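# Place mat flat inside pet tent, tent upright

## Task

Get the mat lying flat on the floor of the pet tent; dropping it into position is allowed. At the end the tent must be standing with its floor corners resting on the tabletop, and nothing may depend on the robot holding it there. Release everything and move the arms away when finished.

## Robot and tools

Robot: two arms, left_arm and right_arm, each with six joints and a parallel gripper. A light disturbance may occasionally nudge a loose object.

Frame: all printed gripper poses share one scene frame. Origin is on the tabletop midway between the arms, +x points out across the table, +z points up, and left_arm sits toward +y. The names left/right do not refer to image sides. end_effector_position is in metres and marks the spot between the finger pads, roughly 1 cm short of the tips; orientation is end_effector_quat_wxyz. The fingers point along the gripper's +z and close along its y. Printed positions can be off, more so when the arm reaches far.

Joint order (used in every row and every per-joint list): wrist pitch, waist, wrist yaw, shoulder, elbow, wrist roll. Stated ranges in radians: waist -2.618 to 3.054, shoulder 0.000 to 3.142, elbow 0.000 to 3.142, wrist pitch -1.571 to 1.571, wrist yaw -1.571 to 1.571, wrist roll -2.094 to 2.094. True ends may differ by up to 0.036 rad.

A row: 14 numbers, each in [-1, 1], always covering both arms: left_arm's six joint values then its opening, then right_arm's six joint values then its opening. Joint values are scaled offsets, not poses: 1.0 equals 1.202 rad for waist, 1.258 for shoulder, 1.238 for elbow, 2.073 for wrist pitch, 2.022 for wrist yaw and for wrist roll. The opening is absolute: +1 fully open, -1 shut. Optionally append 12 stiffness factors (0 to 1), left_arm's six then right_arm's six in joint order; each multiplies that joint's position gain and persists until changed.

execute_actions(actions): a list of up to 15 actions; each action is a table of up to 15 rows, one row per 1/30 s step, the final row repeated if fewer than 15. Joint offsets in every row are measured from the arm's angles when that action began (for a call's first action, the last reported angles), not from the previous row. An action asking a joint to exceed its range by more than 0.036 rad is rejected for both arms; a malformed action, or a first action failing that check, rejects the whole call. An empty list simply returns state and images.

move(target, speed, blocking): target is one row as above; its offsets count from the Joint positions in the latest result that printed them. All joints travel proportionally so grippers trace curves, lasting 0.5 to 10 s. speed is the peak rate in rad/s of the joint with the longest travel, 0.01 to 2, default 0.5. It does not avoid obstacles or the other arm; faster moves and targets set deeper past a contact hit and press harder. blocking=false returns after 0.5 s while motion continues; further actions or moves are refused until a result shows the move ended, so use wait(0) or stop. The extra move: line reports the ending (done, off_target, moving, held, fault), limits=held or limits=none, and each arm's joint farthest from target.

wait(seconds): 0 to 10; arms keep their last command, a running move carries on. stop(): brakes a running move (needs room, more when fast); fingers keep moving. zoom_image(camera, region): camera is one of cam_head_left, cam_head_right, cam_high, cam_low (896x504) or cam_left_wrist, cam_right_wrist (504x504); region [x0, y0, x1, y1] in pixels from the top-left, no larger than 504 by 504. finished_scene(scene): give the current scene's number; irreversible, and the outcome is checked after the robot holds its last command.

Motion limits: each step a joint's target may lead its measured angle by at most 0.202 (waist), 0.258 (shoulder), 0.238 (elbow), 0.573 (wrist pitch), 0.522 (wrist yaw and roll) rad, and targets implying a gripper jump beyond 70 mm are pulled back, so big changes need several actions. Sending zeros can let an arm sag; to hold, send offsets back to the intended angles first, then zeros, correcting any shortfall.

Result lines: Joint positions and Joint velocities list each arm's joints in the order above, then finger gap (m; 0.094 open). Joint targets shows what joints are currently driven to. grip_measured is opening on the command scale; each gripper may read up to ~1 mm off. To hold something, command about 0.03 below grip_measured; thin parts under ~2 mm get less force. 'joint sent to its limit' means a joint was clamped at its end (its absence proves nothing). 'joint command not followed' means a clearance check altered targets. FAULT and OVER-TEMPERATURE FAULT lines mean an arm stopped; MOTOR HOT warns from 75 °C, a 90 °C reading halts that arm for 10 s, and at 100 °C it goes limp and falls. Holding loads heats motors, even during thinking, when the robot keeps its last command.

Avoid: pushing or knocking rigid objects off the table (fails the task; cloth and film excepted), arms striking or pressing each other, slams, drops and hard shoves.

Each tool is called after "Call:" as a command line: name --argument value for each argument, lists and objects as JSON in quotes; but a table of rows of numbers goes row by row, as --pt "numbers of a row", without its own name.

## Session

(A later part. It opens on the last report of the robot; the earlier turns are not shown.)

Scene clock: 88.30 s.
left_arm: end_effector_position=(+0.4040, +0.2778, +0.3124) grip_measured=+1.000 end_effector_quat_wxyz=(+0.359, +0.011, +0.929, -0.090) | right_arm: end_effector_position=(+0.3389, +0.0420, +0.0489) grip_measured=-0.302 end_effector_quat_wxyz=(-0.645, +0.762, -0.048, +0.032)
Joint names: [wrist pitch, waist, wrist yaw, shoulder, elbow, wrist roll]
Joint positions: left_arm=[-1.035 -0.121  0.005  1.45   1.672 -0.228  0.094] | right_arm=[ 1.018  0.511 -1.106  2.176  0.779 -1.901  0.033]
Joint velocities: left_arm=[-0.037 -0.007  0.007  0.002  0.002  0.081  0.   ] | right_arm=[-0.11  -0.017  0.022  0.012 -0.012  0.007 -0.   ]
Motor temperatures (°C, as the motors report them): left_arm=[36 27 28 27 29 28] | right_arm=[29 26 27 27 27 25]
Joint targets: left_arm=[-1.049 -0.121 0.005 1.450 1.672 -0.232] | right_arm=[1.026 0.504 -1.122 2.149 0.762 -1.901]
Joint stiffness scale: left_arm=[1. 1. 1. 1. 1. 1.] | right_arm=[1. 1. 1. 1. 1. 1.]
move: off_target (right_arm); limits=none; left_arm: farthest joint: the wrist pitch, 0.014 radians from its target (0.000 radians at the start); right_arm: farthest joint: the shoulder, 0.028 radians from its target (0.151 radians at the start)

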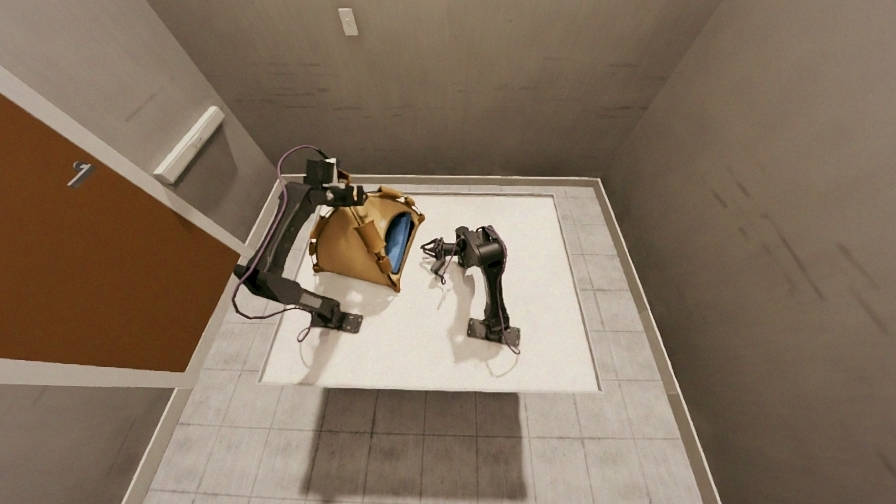

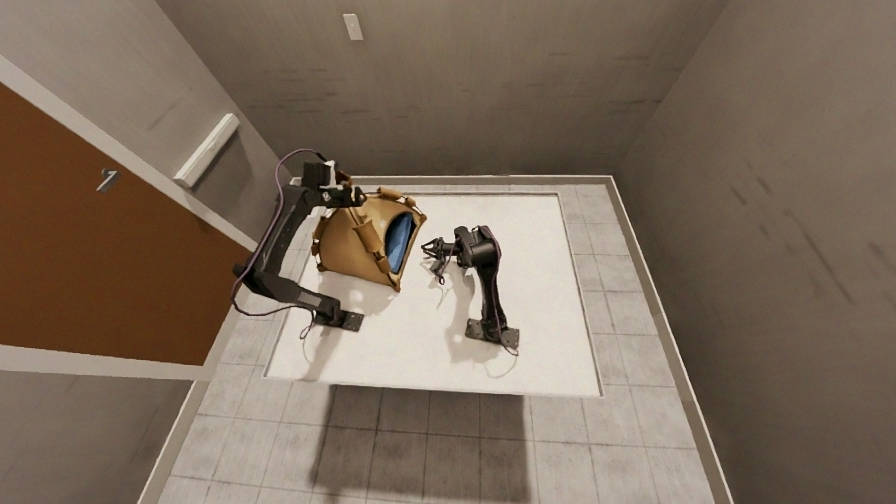

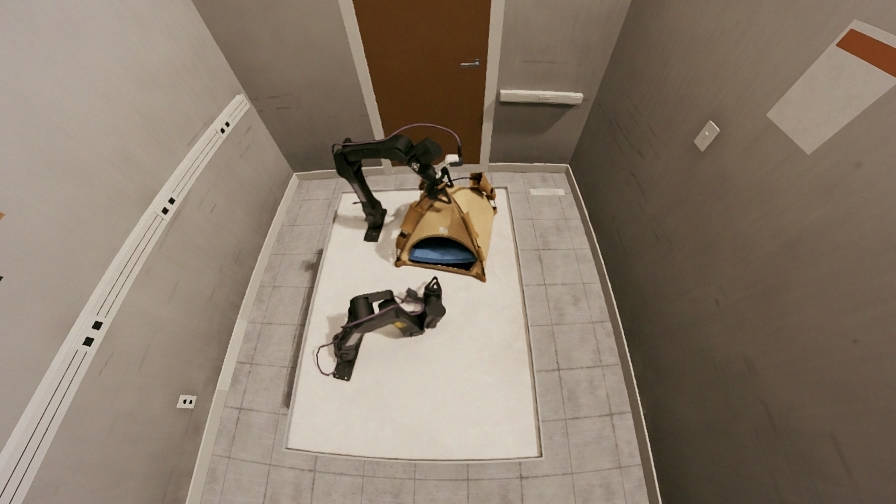

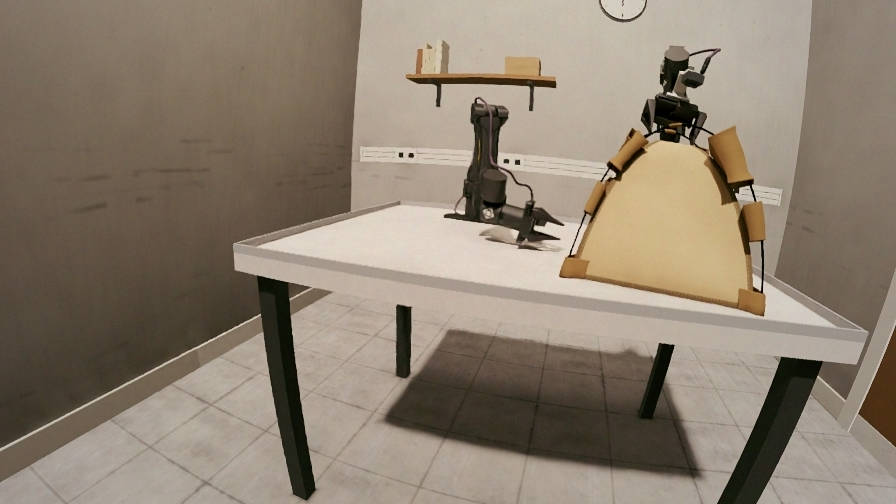

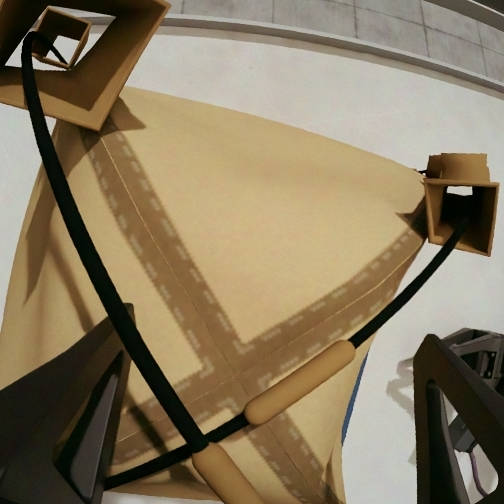

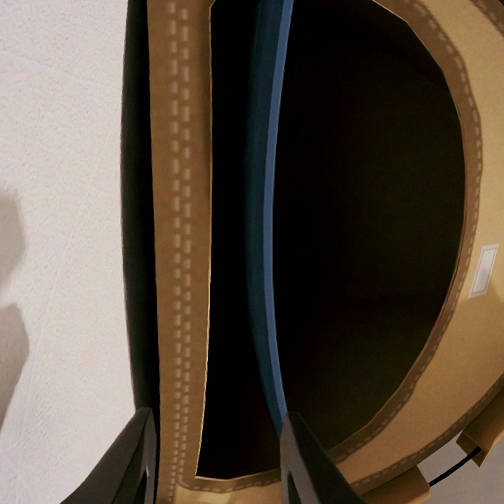

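Call:
move --target '[0,0,0,0,0,0,-0.4, -0.137,0.172,0.1,0.06,0.277,0,-0.2]' --speed 0.3

Call:
zoom_image --camera "cam_high" --region '[380, 220, 500, 300]'

Scene clock: 90.67 s.
left_arm: end_effector_position=(+0.4047, +0.2769, +0.3134) grip_measured=-0.386 end_effector_quat_wxyz=(+0.360, +0.011, +0.928, -0.092) | right_arm: end_effector_position=(+0.3668, +0.1348, +0.0550) grip_measured=-0.202 end_effector_quat_wxyz=(-0.615, +0.787, -0.037, +0.034)
Joint names: [wrist pitch, waist, wrist yaw, shoulder, elbow, wrist roll]
Joint positions: left_arm=[-1.03  -0.121  0.009  1.45   1.672 -0.229  0.029] | right_arm=[ 0.749  0.712 -0.905  2.245  1.094 -1.901  0.038]
Joint velocities: left_arm=[-0.022  0.002 -0.022 -0.007  0.017  0.022 -0.   ] | right_arm=[ 0.051  0.007  0.022  0.012 -0.002  0.007 -0.001]
Motor temperatures (°C, as the motors report them): left_arm=[36 27 28 27 29 28] | right_arm=[29 26 27 27 27 25]
Joint targets: left_arm=[-1.035 -0.121 0.005 1.450 1.672 -0.228] | right_arm=[0.733 0.718 -0.904 2.252 1.122 -1.901]
Joint stiffness scale: left_arm=[1. 1. 1. 1. 1. 1.] | right_arm=[1. 1. 1. 1. 1. 1.]
move: off_target (right_arm); limits=none; left_arm: farthest joint: the wrist pitch, 0.005 radians from its target (0.000 radians at the start); right_arm: farthest joint: the elbow, 0.028 radians from its target (0.343 radians at the start)

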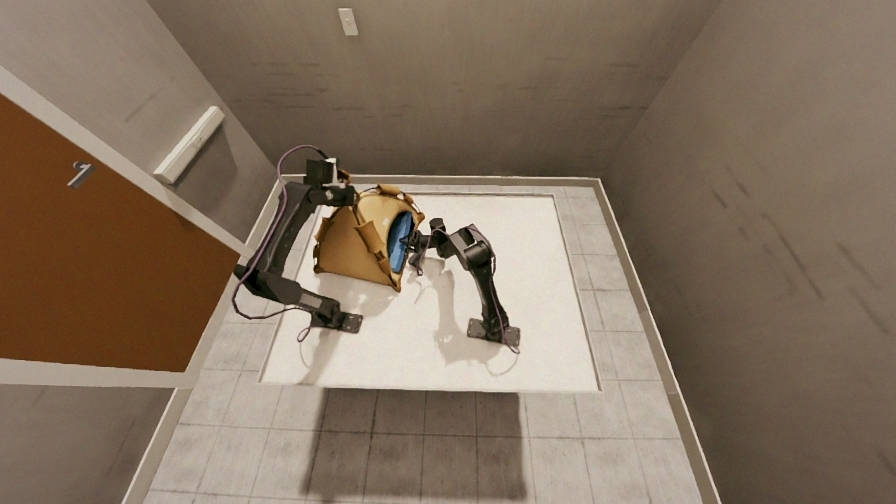

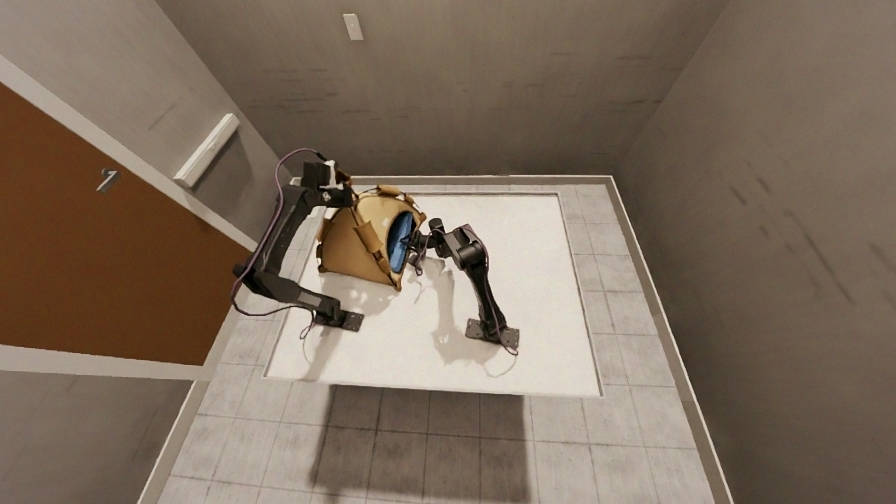

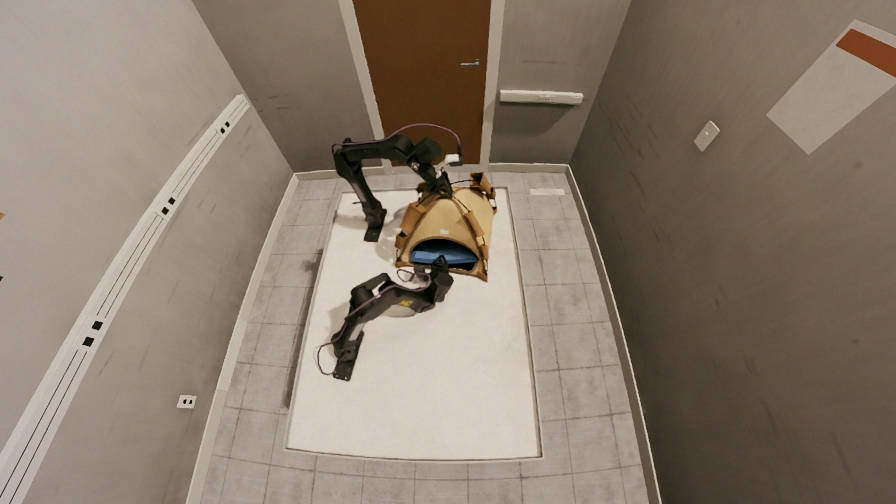

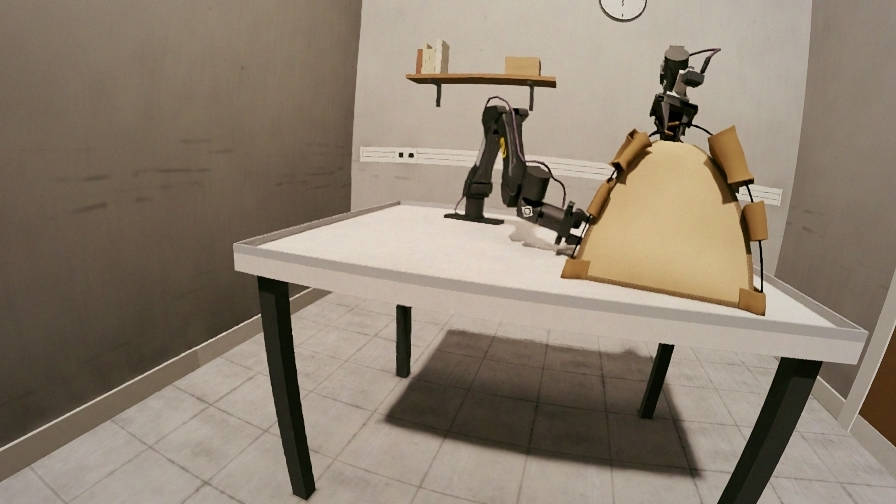

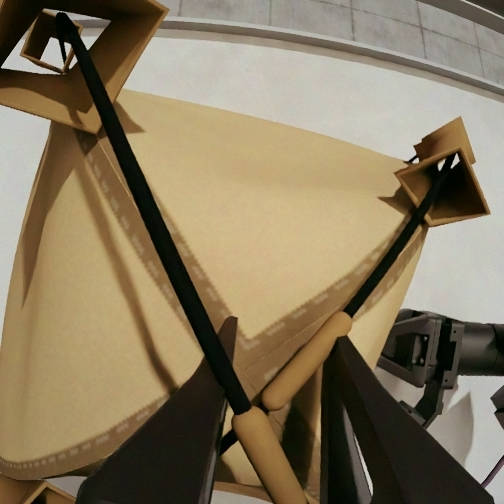

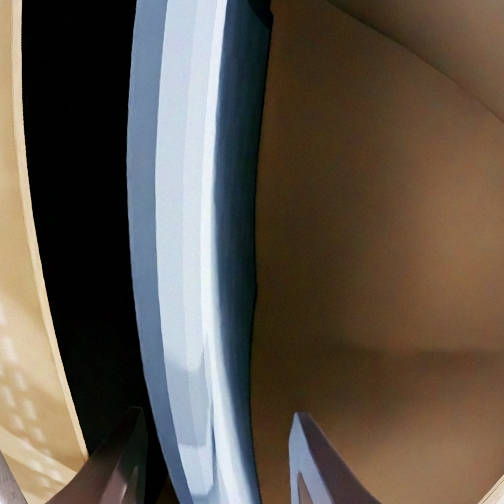

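Region (380, 220, 500, 300) of cam_high's 896x504 image, scaled by 4.200, with more detail than that image has.

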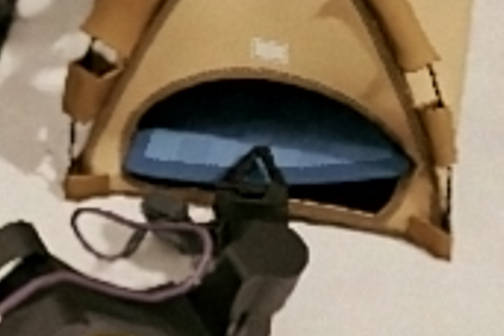

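Close, push ~3 cm, open.

Call:
move --target '[0,0,0,0,0,0,-0.4, -0.01,0,0,0,0.02,0,-0.915]'

Call:
move --target '[0,0,0,0,0,0,-0.4, -0.06,0.06,0.035,0.04,0.115,0,-0.915]' --speed 0.15

Call:
zoom_image --camera "cam_high" --region '[380, 220, 500, 300]'

Scene clock: 91.73 s.
left_arm: end_effector_position=(+0.4048, +0.2765, +0.3135) grip_measured=-0.386 end_effector_quat_wxyz=(+0.361, +0.011, +0.928, -0.094) | right_arm: end_effector_position=(+0.3667, +0.1346, +0.0541) grip_measured=-0.891 end_effector_quat_wxyz=(-0.614, +0.788, -0.038, +0.033)
Joint names: [wrist pitch, waist, wrist yaw, shoulder, elbow, wrist roll]
Joint positions: left_arm=[-1.029 -0.121  0.011  1.45   1.672 -0.23   0.029] | right_arm=[ 0.744  0.712 -0.904  2.245  1.094 -1.904  0.005]
Joint velocities: left_arm=[-0.051  0.002 -0.022 -0.012 -0.017 -0.022  0.001] | right_arm=[-0.051 -0.027  0.007  0.007 -0.007 -0.007  0.001]
Motor temperatures (°C, as the motors report them): left_arm=[36 27 28 27 29 28] | right_arm=[29 26 27 27 27 25]
Joint targets: left_arm=[-1.030 -0.121 0.009 1.450 1.672 -0.229] | right_arm=[0.728 0.712 -0.905 2.245 1.119 -1.901]
Joint stiffness scale: left_arm=[1. 1. 1. 1. 1. 1.] | right_arm=[1. 1. 1. 1. 1. 1.]
move: off_target (right_arm); limits=none; left_arm: farthest joint: the wrist yaw, 0.002 radians from its target (0.000 radians at the start); right_arm: farthest joint: the elbow, 0.025 radians from its target (0.025 radians at the start)

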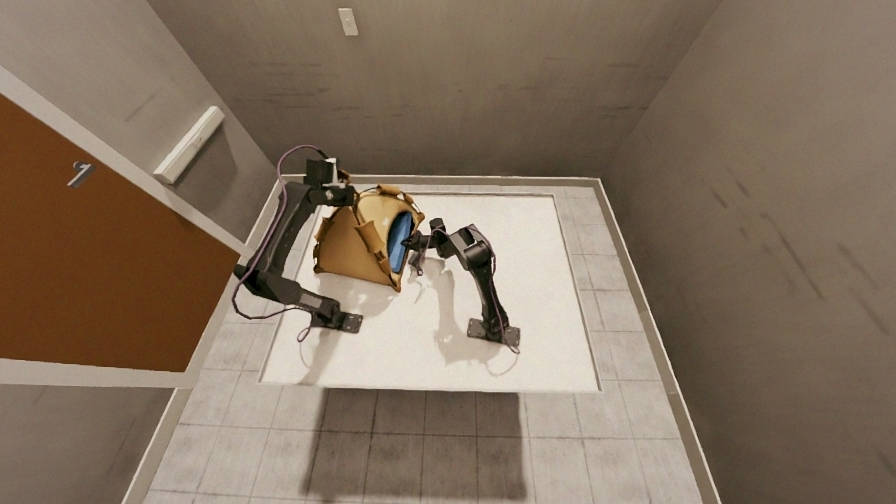

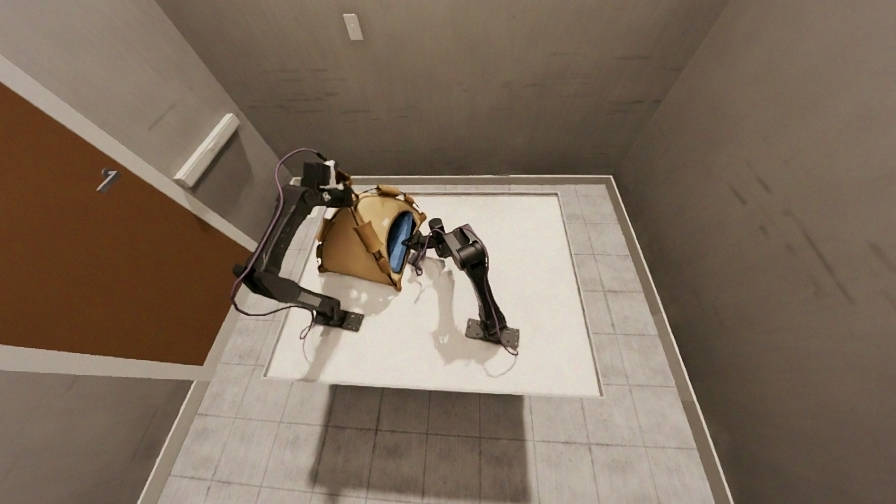

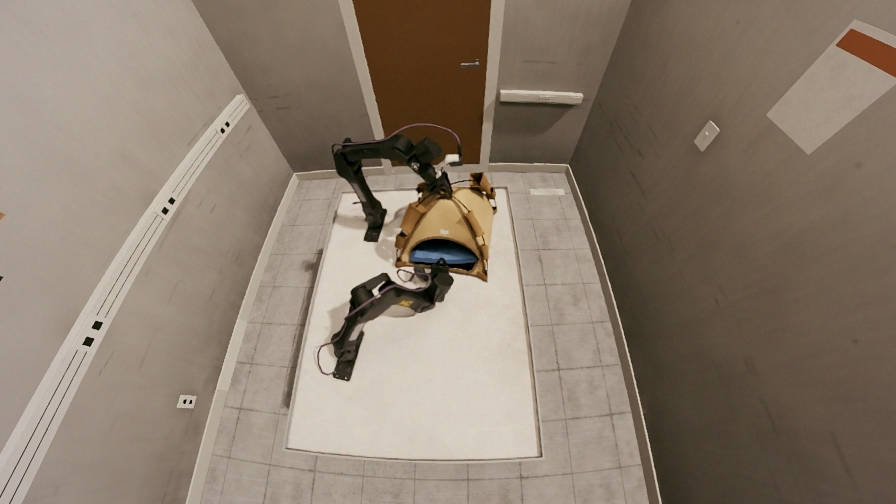

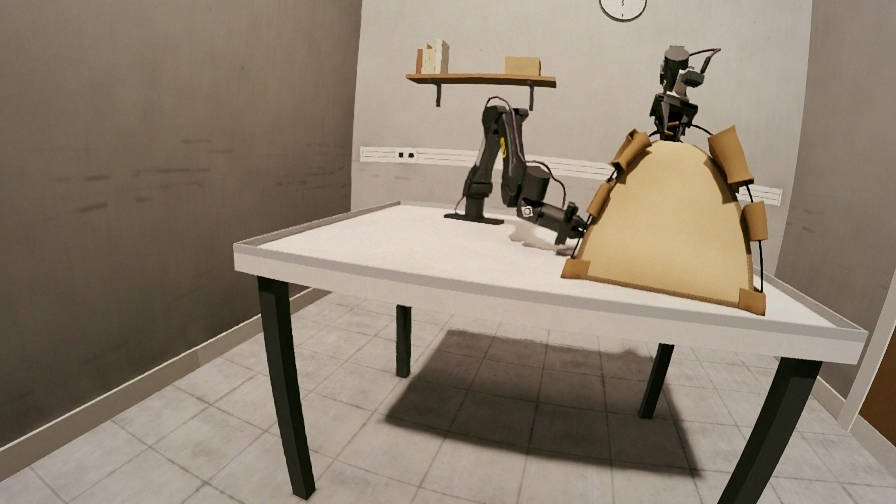

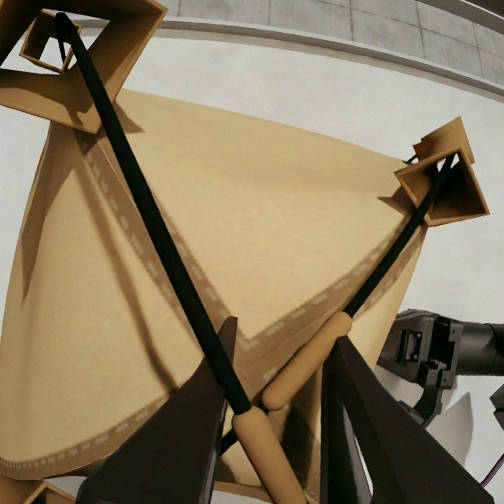

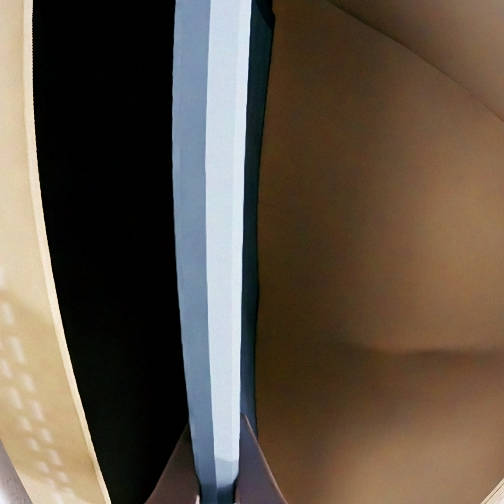

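Scene clock: 93.23 s.
left_arm: end_effector_position=(+0.4053, +0.2766, +0.3140) grip_measured=-0.387 end_effector_quat_wxyz=(+0.362, +0.008, +0.928, -0.095) | right_arm: end_effector_position=(+0.3727, +0.1597, +0.0436) grip_measured=-0.891 end_effector_quat_wxyz=(-0.592, +0.804, -0.050, +0.025)
Joint names: [wrist pitch, waist, wrist yaw, shoulder, elbow, wrist roll]
Joint positions: left_arm=[-1.026 -0.121  0.01   1.45   1.672 -0.237  0.029] | right_arm=[ 0.626  0.763 -0.837  2.289  1.201 -1.906  0.005]
Joint velocities: left_arm=[-0.007  0.017  0.022  0.002  0.007  0.007  0.001] | right_arm=[ 0.022  0.002  0.007 -0.027  0.007  0.022 -0.001]
Motor temperatures (°C, as the motors report them): left_arm=[36 27 28 27 29 28] | right_arm=[29 26 27 27 27 25]
Joint targets: left_arm=[-1.029 -0.121 0.011 1.450 1.672 -0.230] | right_arm=[0.620 0.784 -0.834 2.295 1.236 -1.904]
Joint stiffness scale: left_arm=[1. 1. 1. 1. 1. 1.] | right_arm=[1. 1. 1. 1. 1. 1.]
move: off_target (right_arm); limits=none; left_arm: farthest joint: the wrist roll, 0.007 radians from its target (0.000 radians at the start); right_arm: farthest joint: the elbow, 0.035 radians from its target (0.142 radians at the start)

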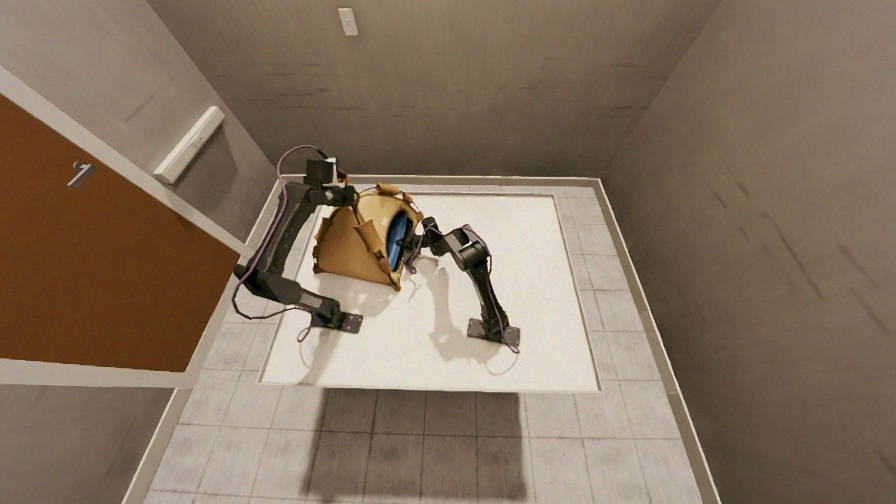

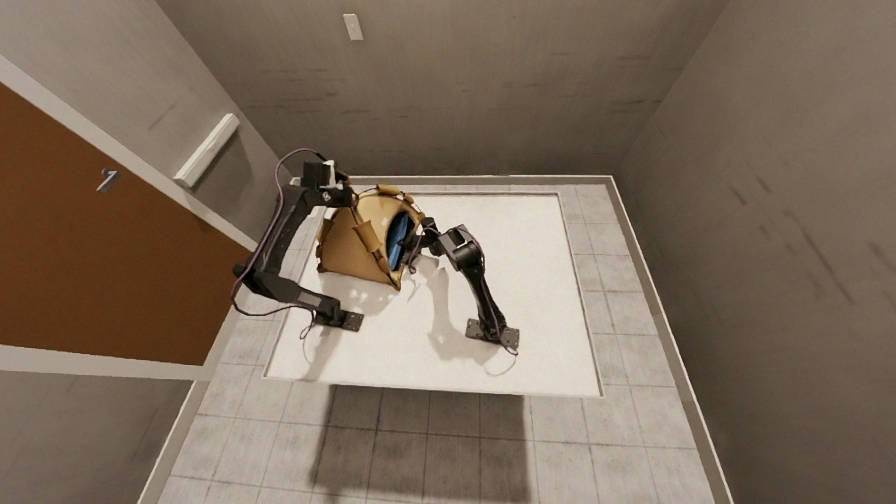

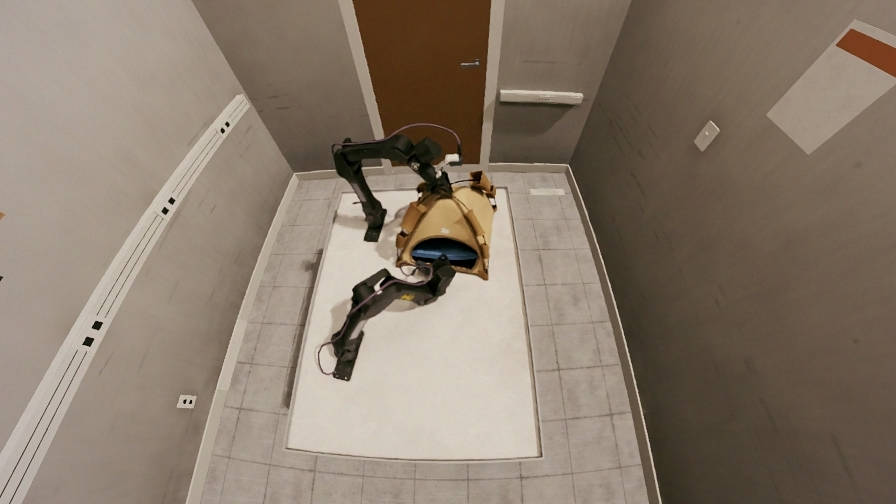

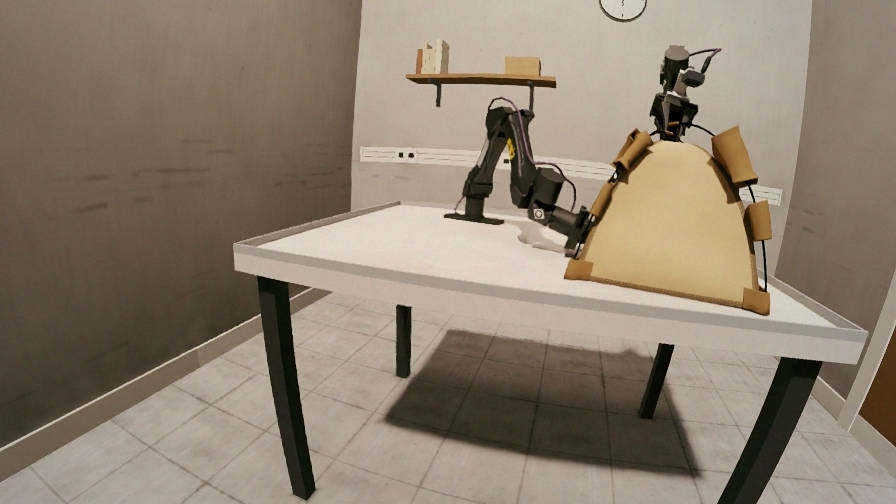

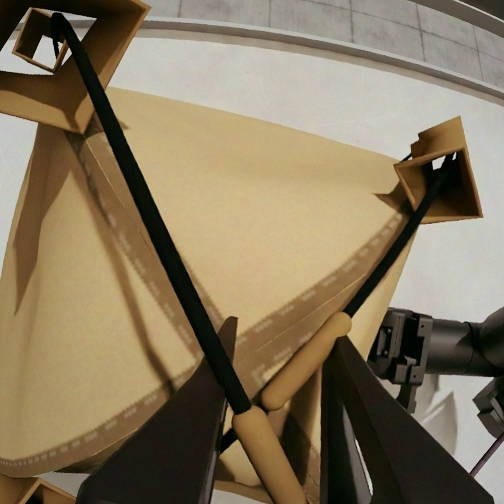

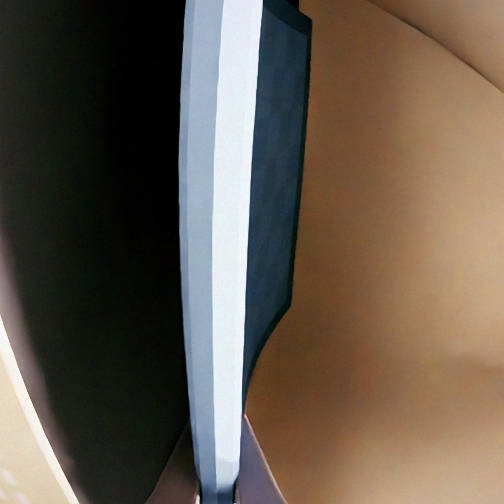

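Region (380, 220, 500, 300) of cam_high's 896x504 image, scaled by 4.200, with more detail than that image has.

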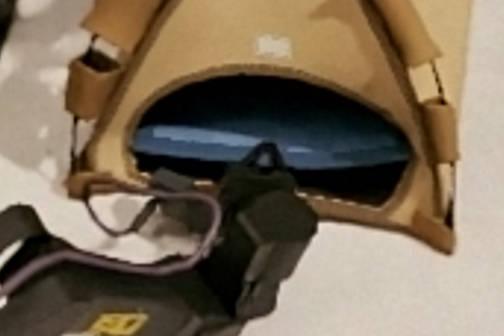

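Mat hit the back wall; release and withdraw.

Call:
move --target '[0,0,0,0,0,0,-0.4, 0,0,0,0,0.02,0,-0.4]'

Call:
move --target '[0,0,0,0,0,0,0.2, 0.2,-0.22,-0.14,-0.13,-0.36,0,-0.4]' --speed 0.3

Call:
zoom_image --camera "cam_high" --region '[380, 200, 500, 300]'

Scene clock: 94.33 s.
left_arm: end_effector_position=(+0.4054, +0.2766, +0.3141) grip_measured=-0.387 end_effector_quat_wxyz=(+0.362, +0.007, +0.927, -0.095) | right_arm: end_effector_position=(+0.3728, +0.1597, +0.0435) grip_measured=-0.402 end_effector_quat_wxyz=(-0.591, +0.804, -0.050, +0.025)
Joint names: [wrist pitch, waist, wrist yaw, shoulder, elbow, wrist roll]
Joint positions: left_arm=[-1.026 -0.121  0.01   1.45   1.672 -0.239  0.029] | right_arm=[ 0.625  0.763 -0.836  2.289  1.201 -1.906  0.028]
Joint velocities: left_arm=[ 0.007 -0.012  0.007  0.012 -0.012  0.022 -0.001] | right_arm=[ 0.037 -0.007  0.022  0.012 -0.007  0.081 -0.   ]
Motor temperatures (°C, as the motors report them): left_arm=[36 27 28 27 29 28] | right_arm=[29 26 27 27 27 25]
Joint targets: left_arm=[-1.026 -0.121 0.010 1.450 1.672 -0.237] | right_arm=[0.626 0.763 -0.837 2.289 1.226 -1.906]
Joint stiffness scale: left_arm=[1. 1. 1. 1. 1. 1.] | right_arm=[1. 1. 1. 1. 1. 1.]
move: off_target (right_arm); limits=none; left_arm: farthest joint: the wrist roll, 0.002 radians from its target (0.000 radians at the start); right_arm: farthest joint: the elbow, 0.025 radians from its target (0.025 radians at the start)

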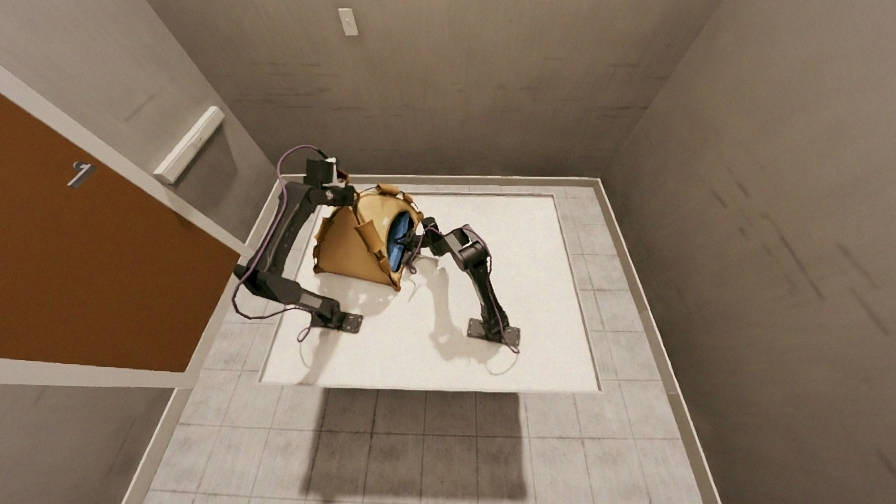

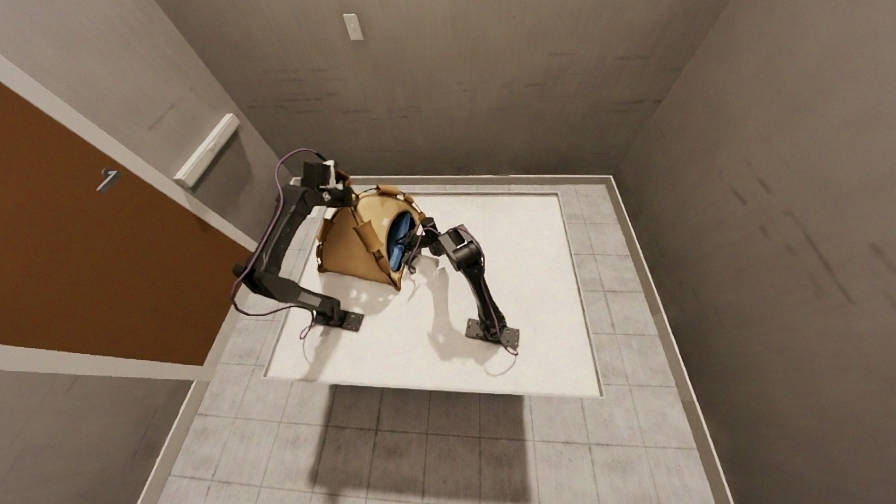

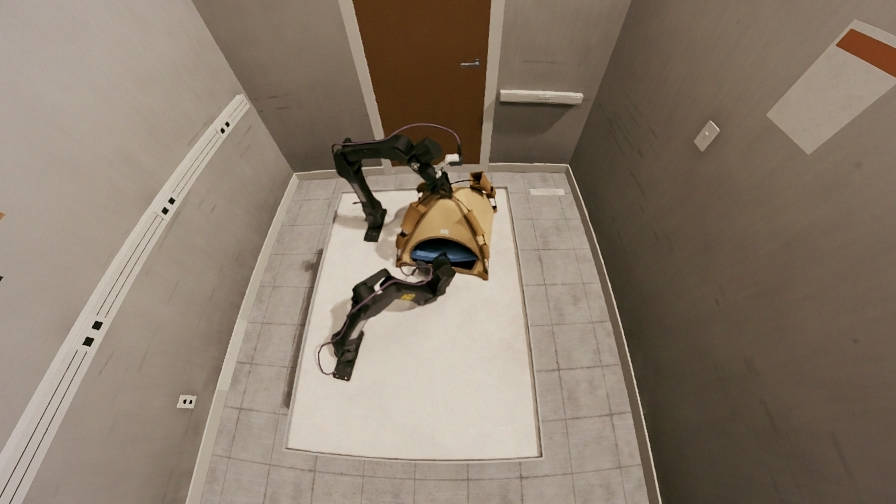

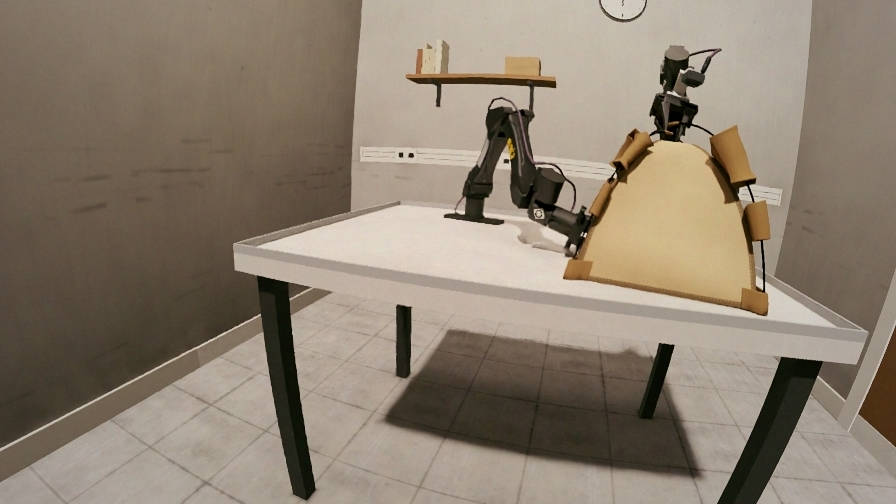

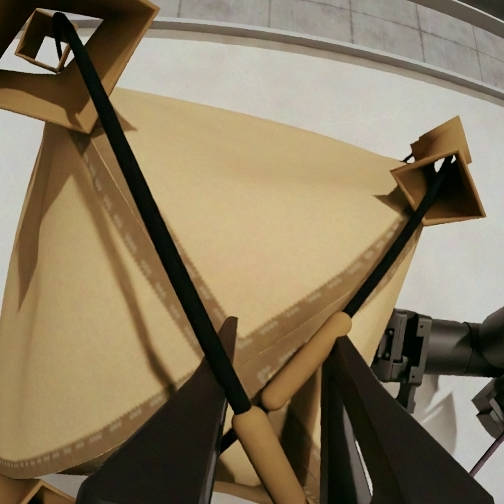

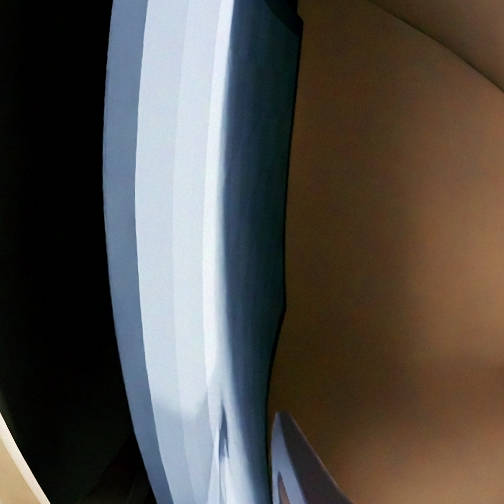

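Scene clock: 96.50 s.
left_arm: end_effector_position=(+0.4082, +0.2759, +0.3169) grip_measured=+0.197 end_effector_quat_wxyz=(+0.369, +0.007, +0.924, -0.097) | right_arm: end_effector_position=(+0.3411, +0.0402, +0.0580) grip_measured=-0.402 end_effector_quat_wxyz=(-0.648, +0.759, -0.040, +0.047)
Joint names: [wrist pitch, waist, wrist yaw, shoulder, elbow, wrist roll]
Joint positions: left_arm=[-1.009 -0.121  0.01   1.45   1.672 -0.238  0.056] | right_arm=[ 1.031  0.506 -1.103  2.153  0.772 -1.906  0.028]
Joint velocities: left_arm=[-0.037 -0.022 -0.051 -0.012  0.002 -0.051  0.   ] | right_arm=[ 0.066  0.002 -0.022 -0.002  0.022  0.037  0.   ]
Motor temperatures (°C, as the motors report them): left_arm=[36 27 28 27 29 28] | right_arm=[29 26 27 27 27 25]
Joint targets: left_arm=[-1.026 -0.121 0.010 1.450 1.672 -0.239] | right_arm=[1.039 0.498 -1.119 2.126 0.755 -1.906]
Joint stiffness scale: left_arm=[1. 1. 1. 1. 1. 1.] | right_arm=[1. 1. 1. 1. 1. 1.]
move: off_target (right_arm); limits=none; left_arm: farthest joint: the wrist pitch, 0.017 radians from its target (0.000 radians at the start); right_arm: farthest joint: the shoulder, 0.028 radians from its target (0.164 radians at the start)

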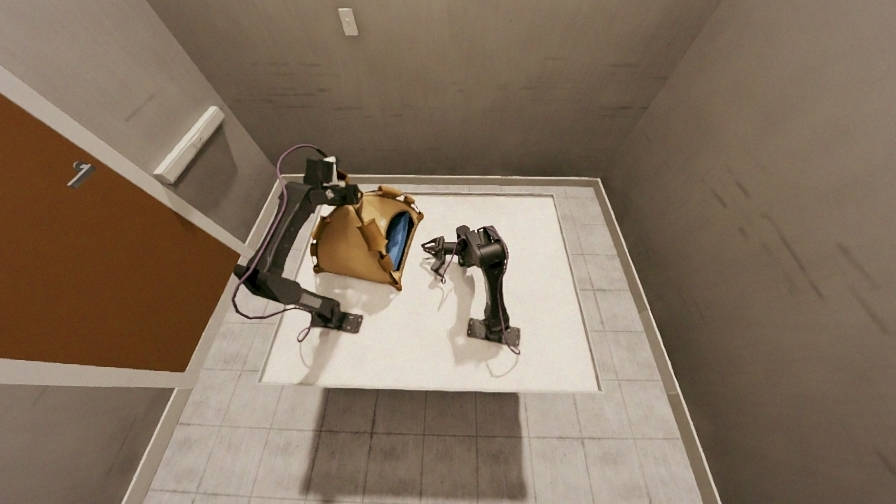

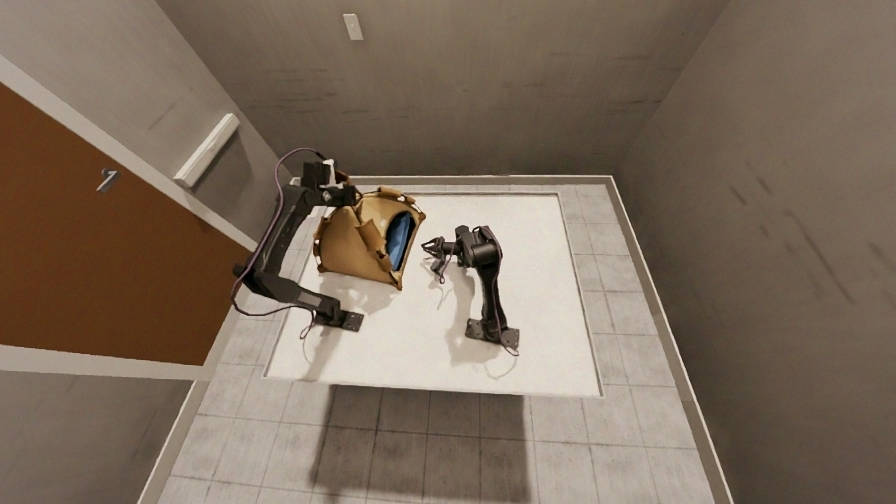

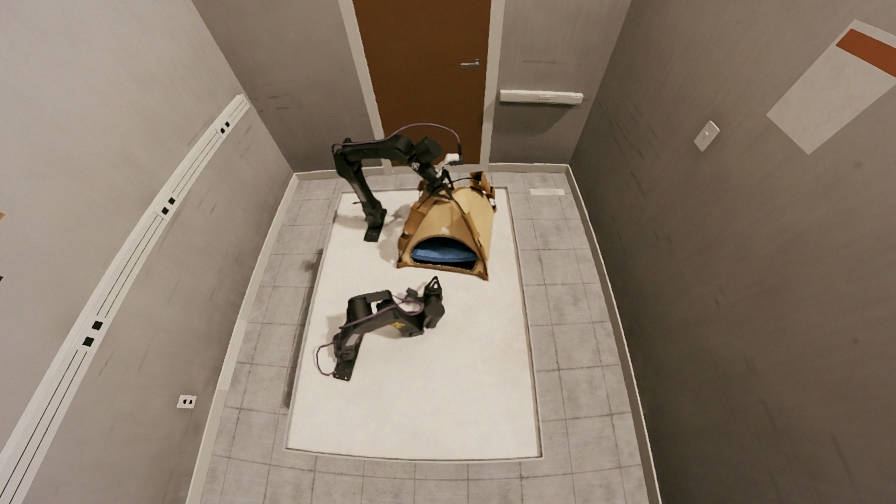

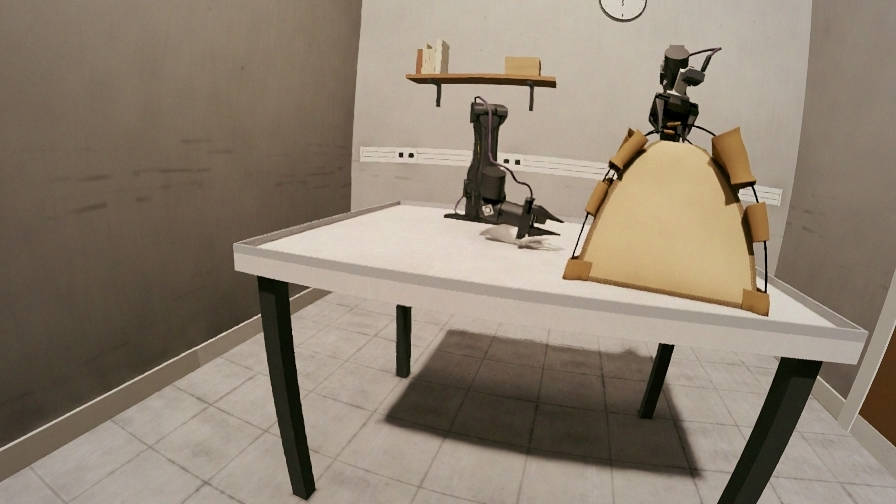

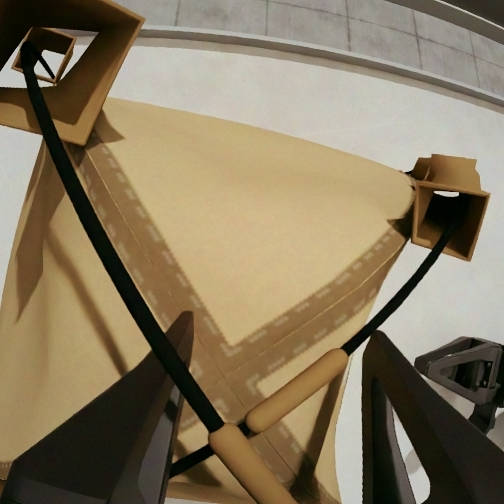

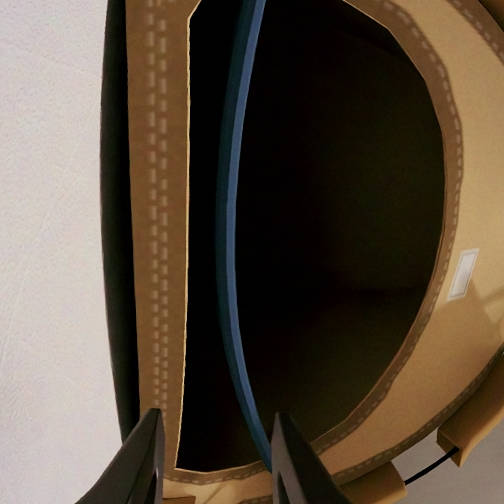

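Region (380, 200, 500, 300) of cam_high's 896x504 image, scaled by 4.200, with more detail than that image has.

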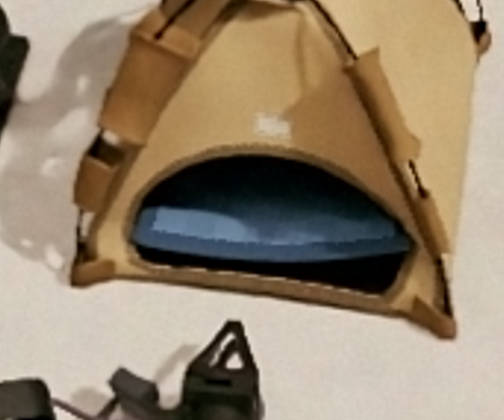

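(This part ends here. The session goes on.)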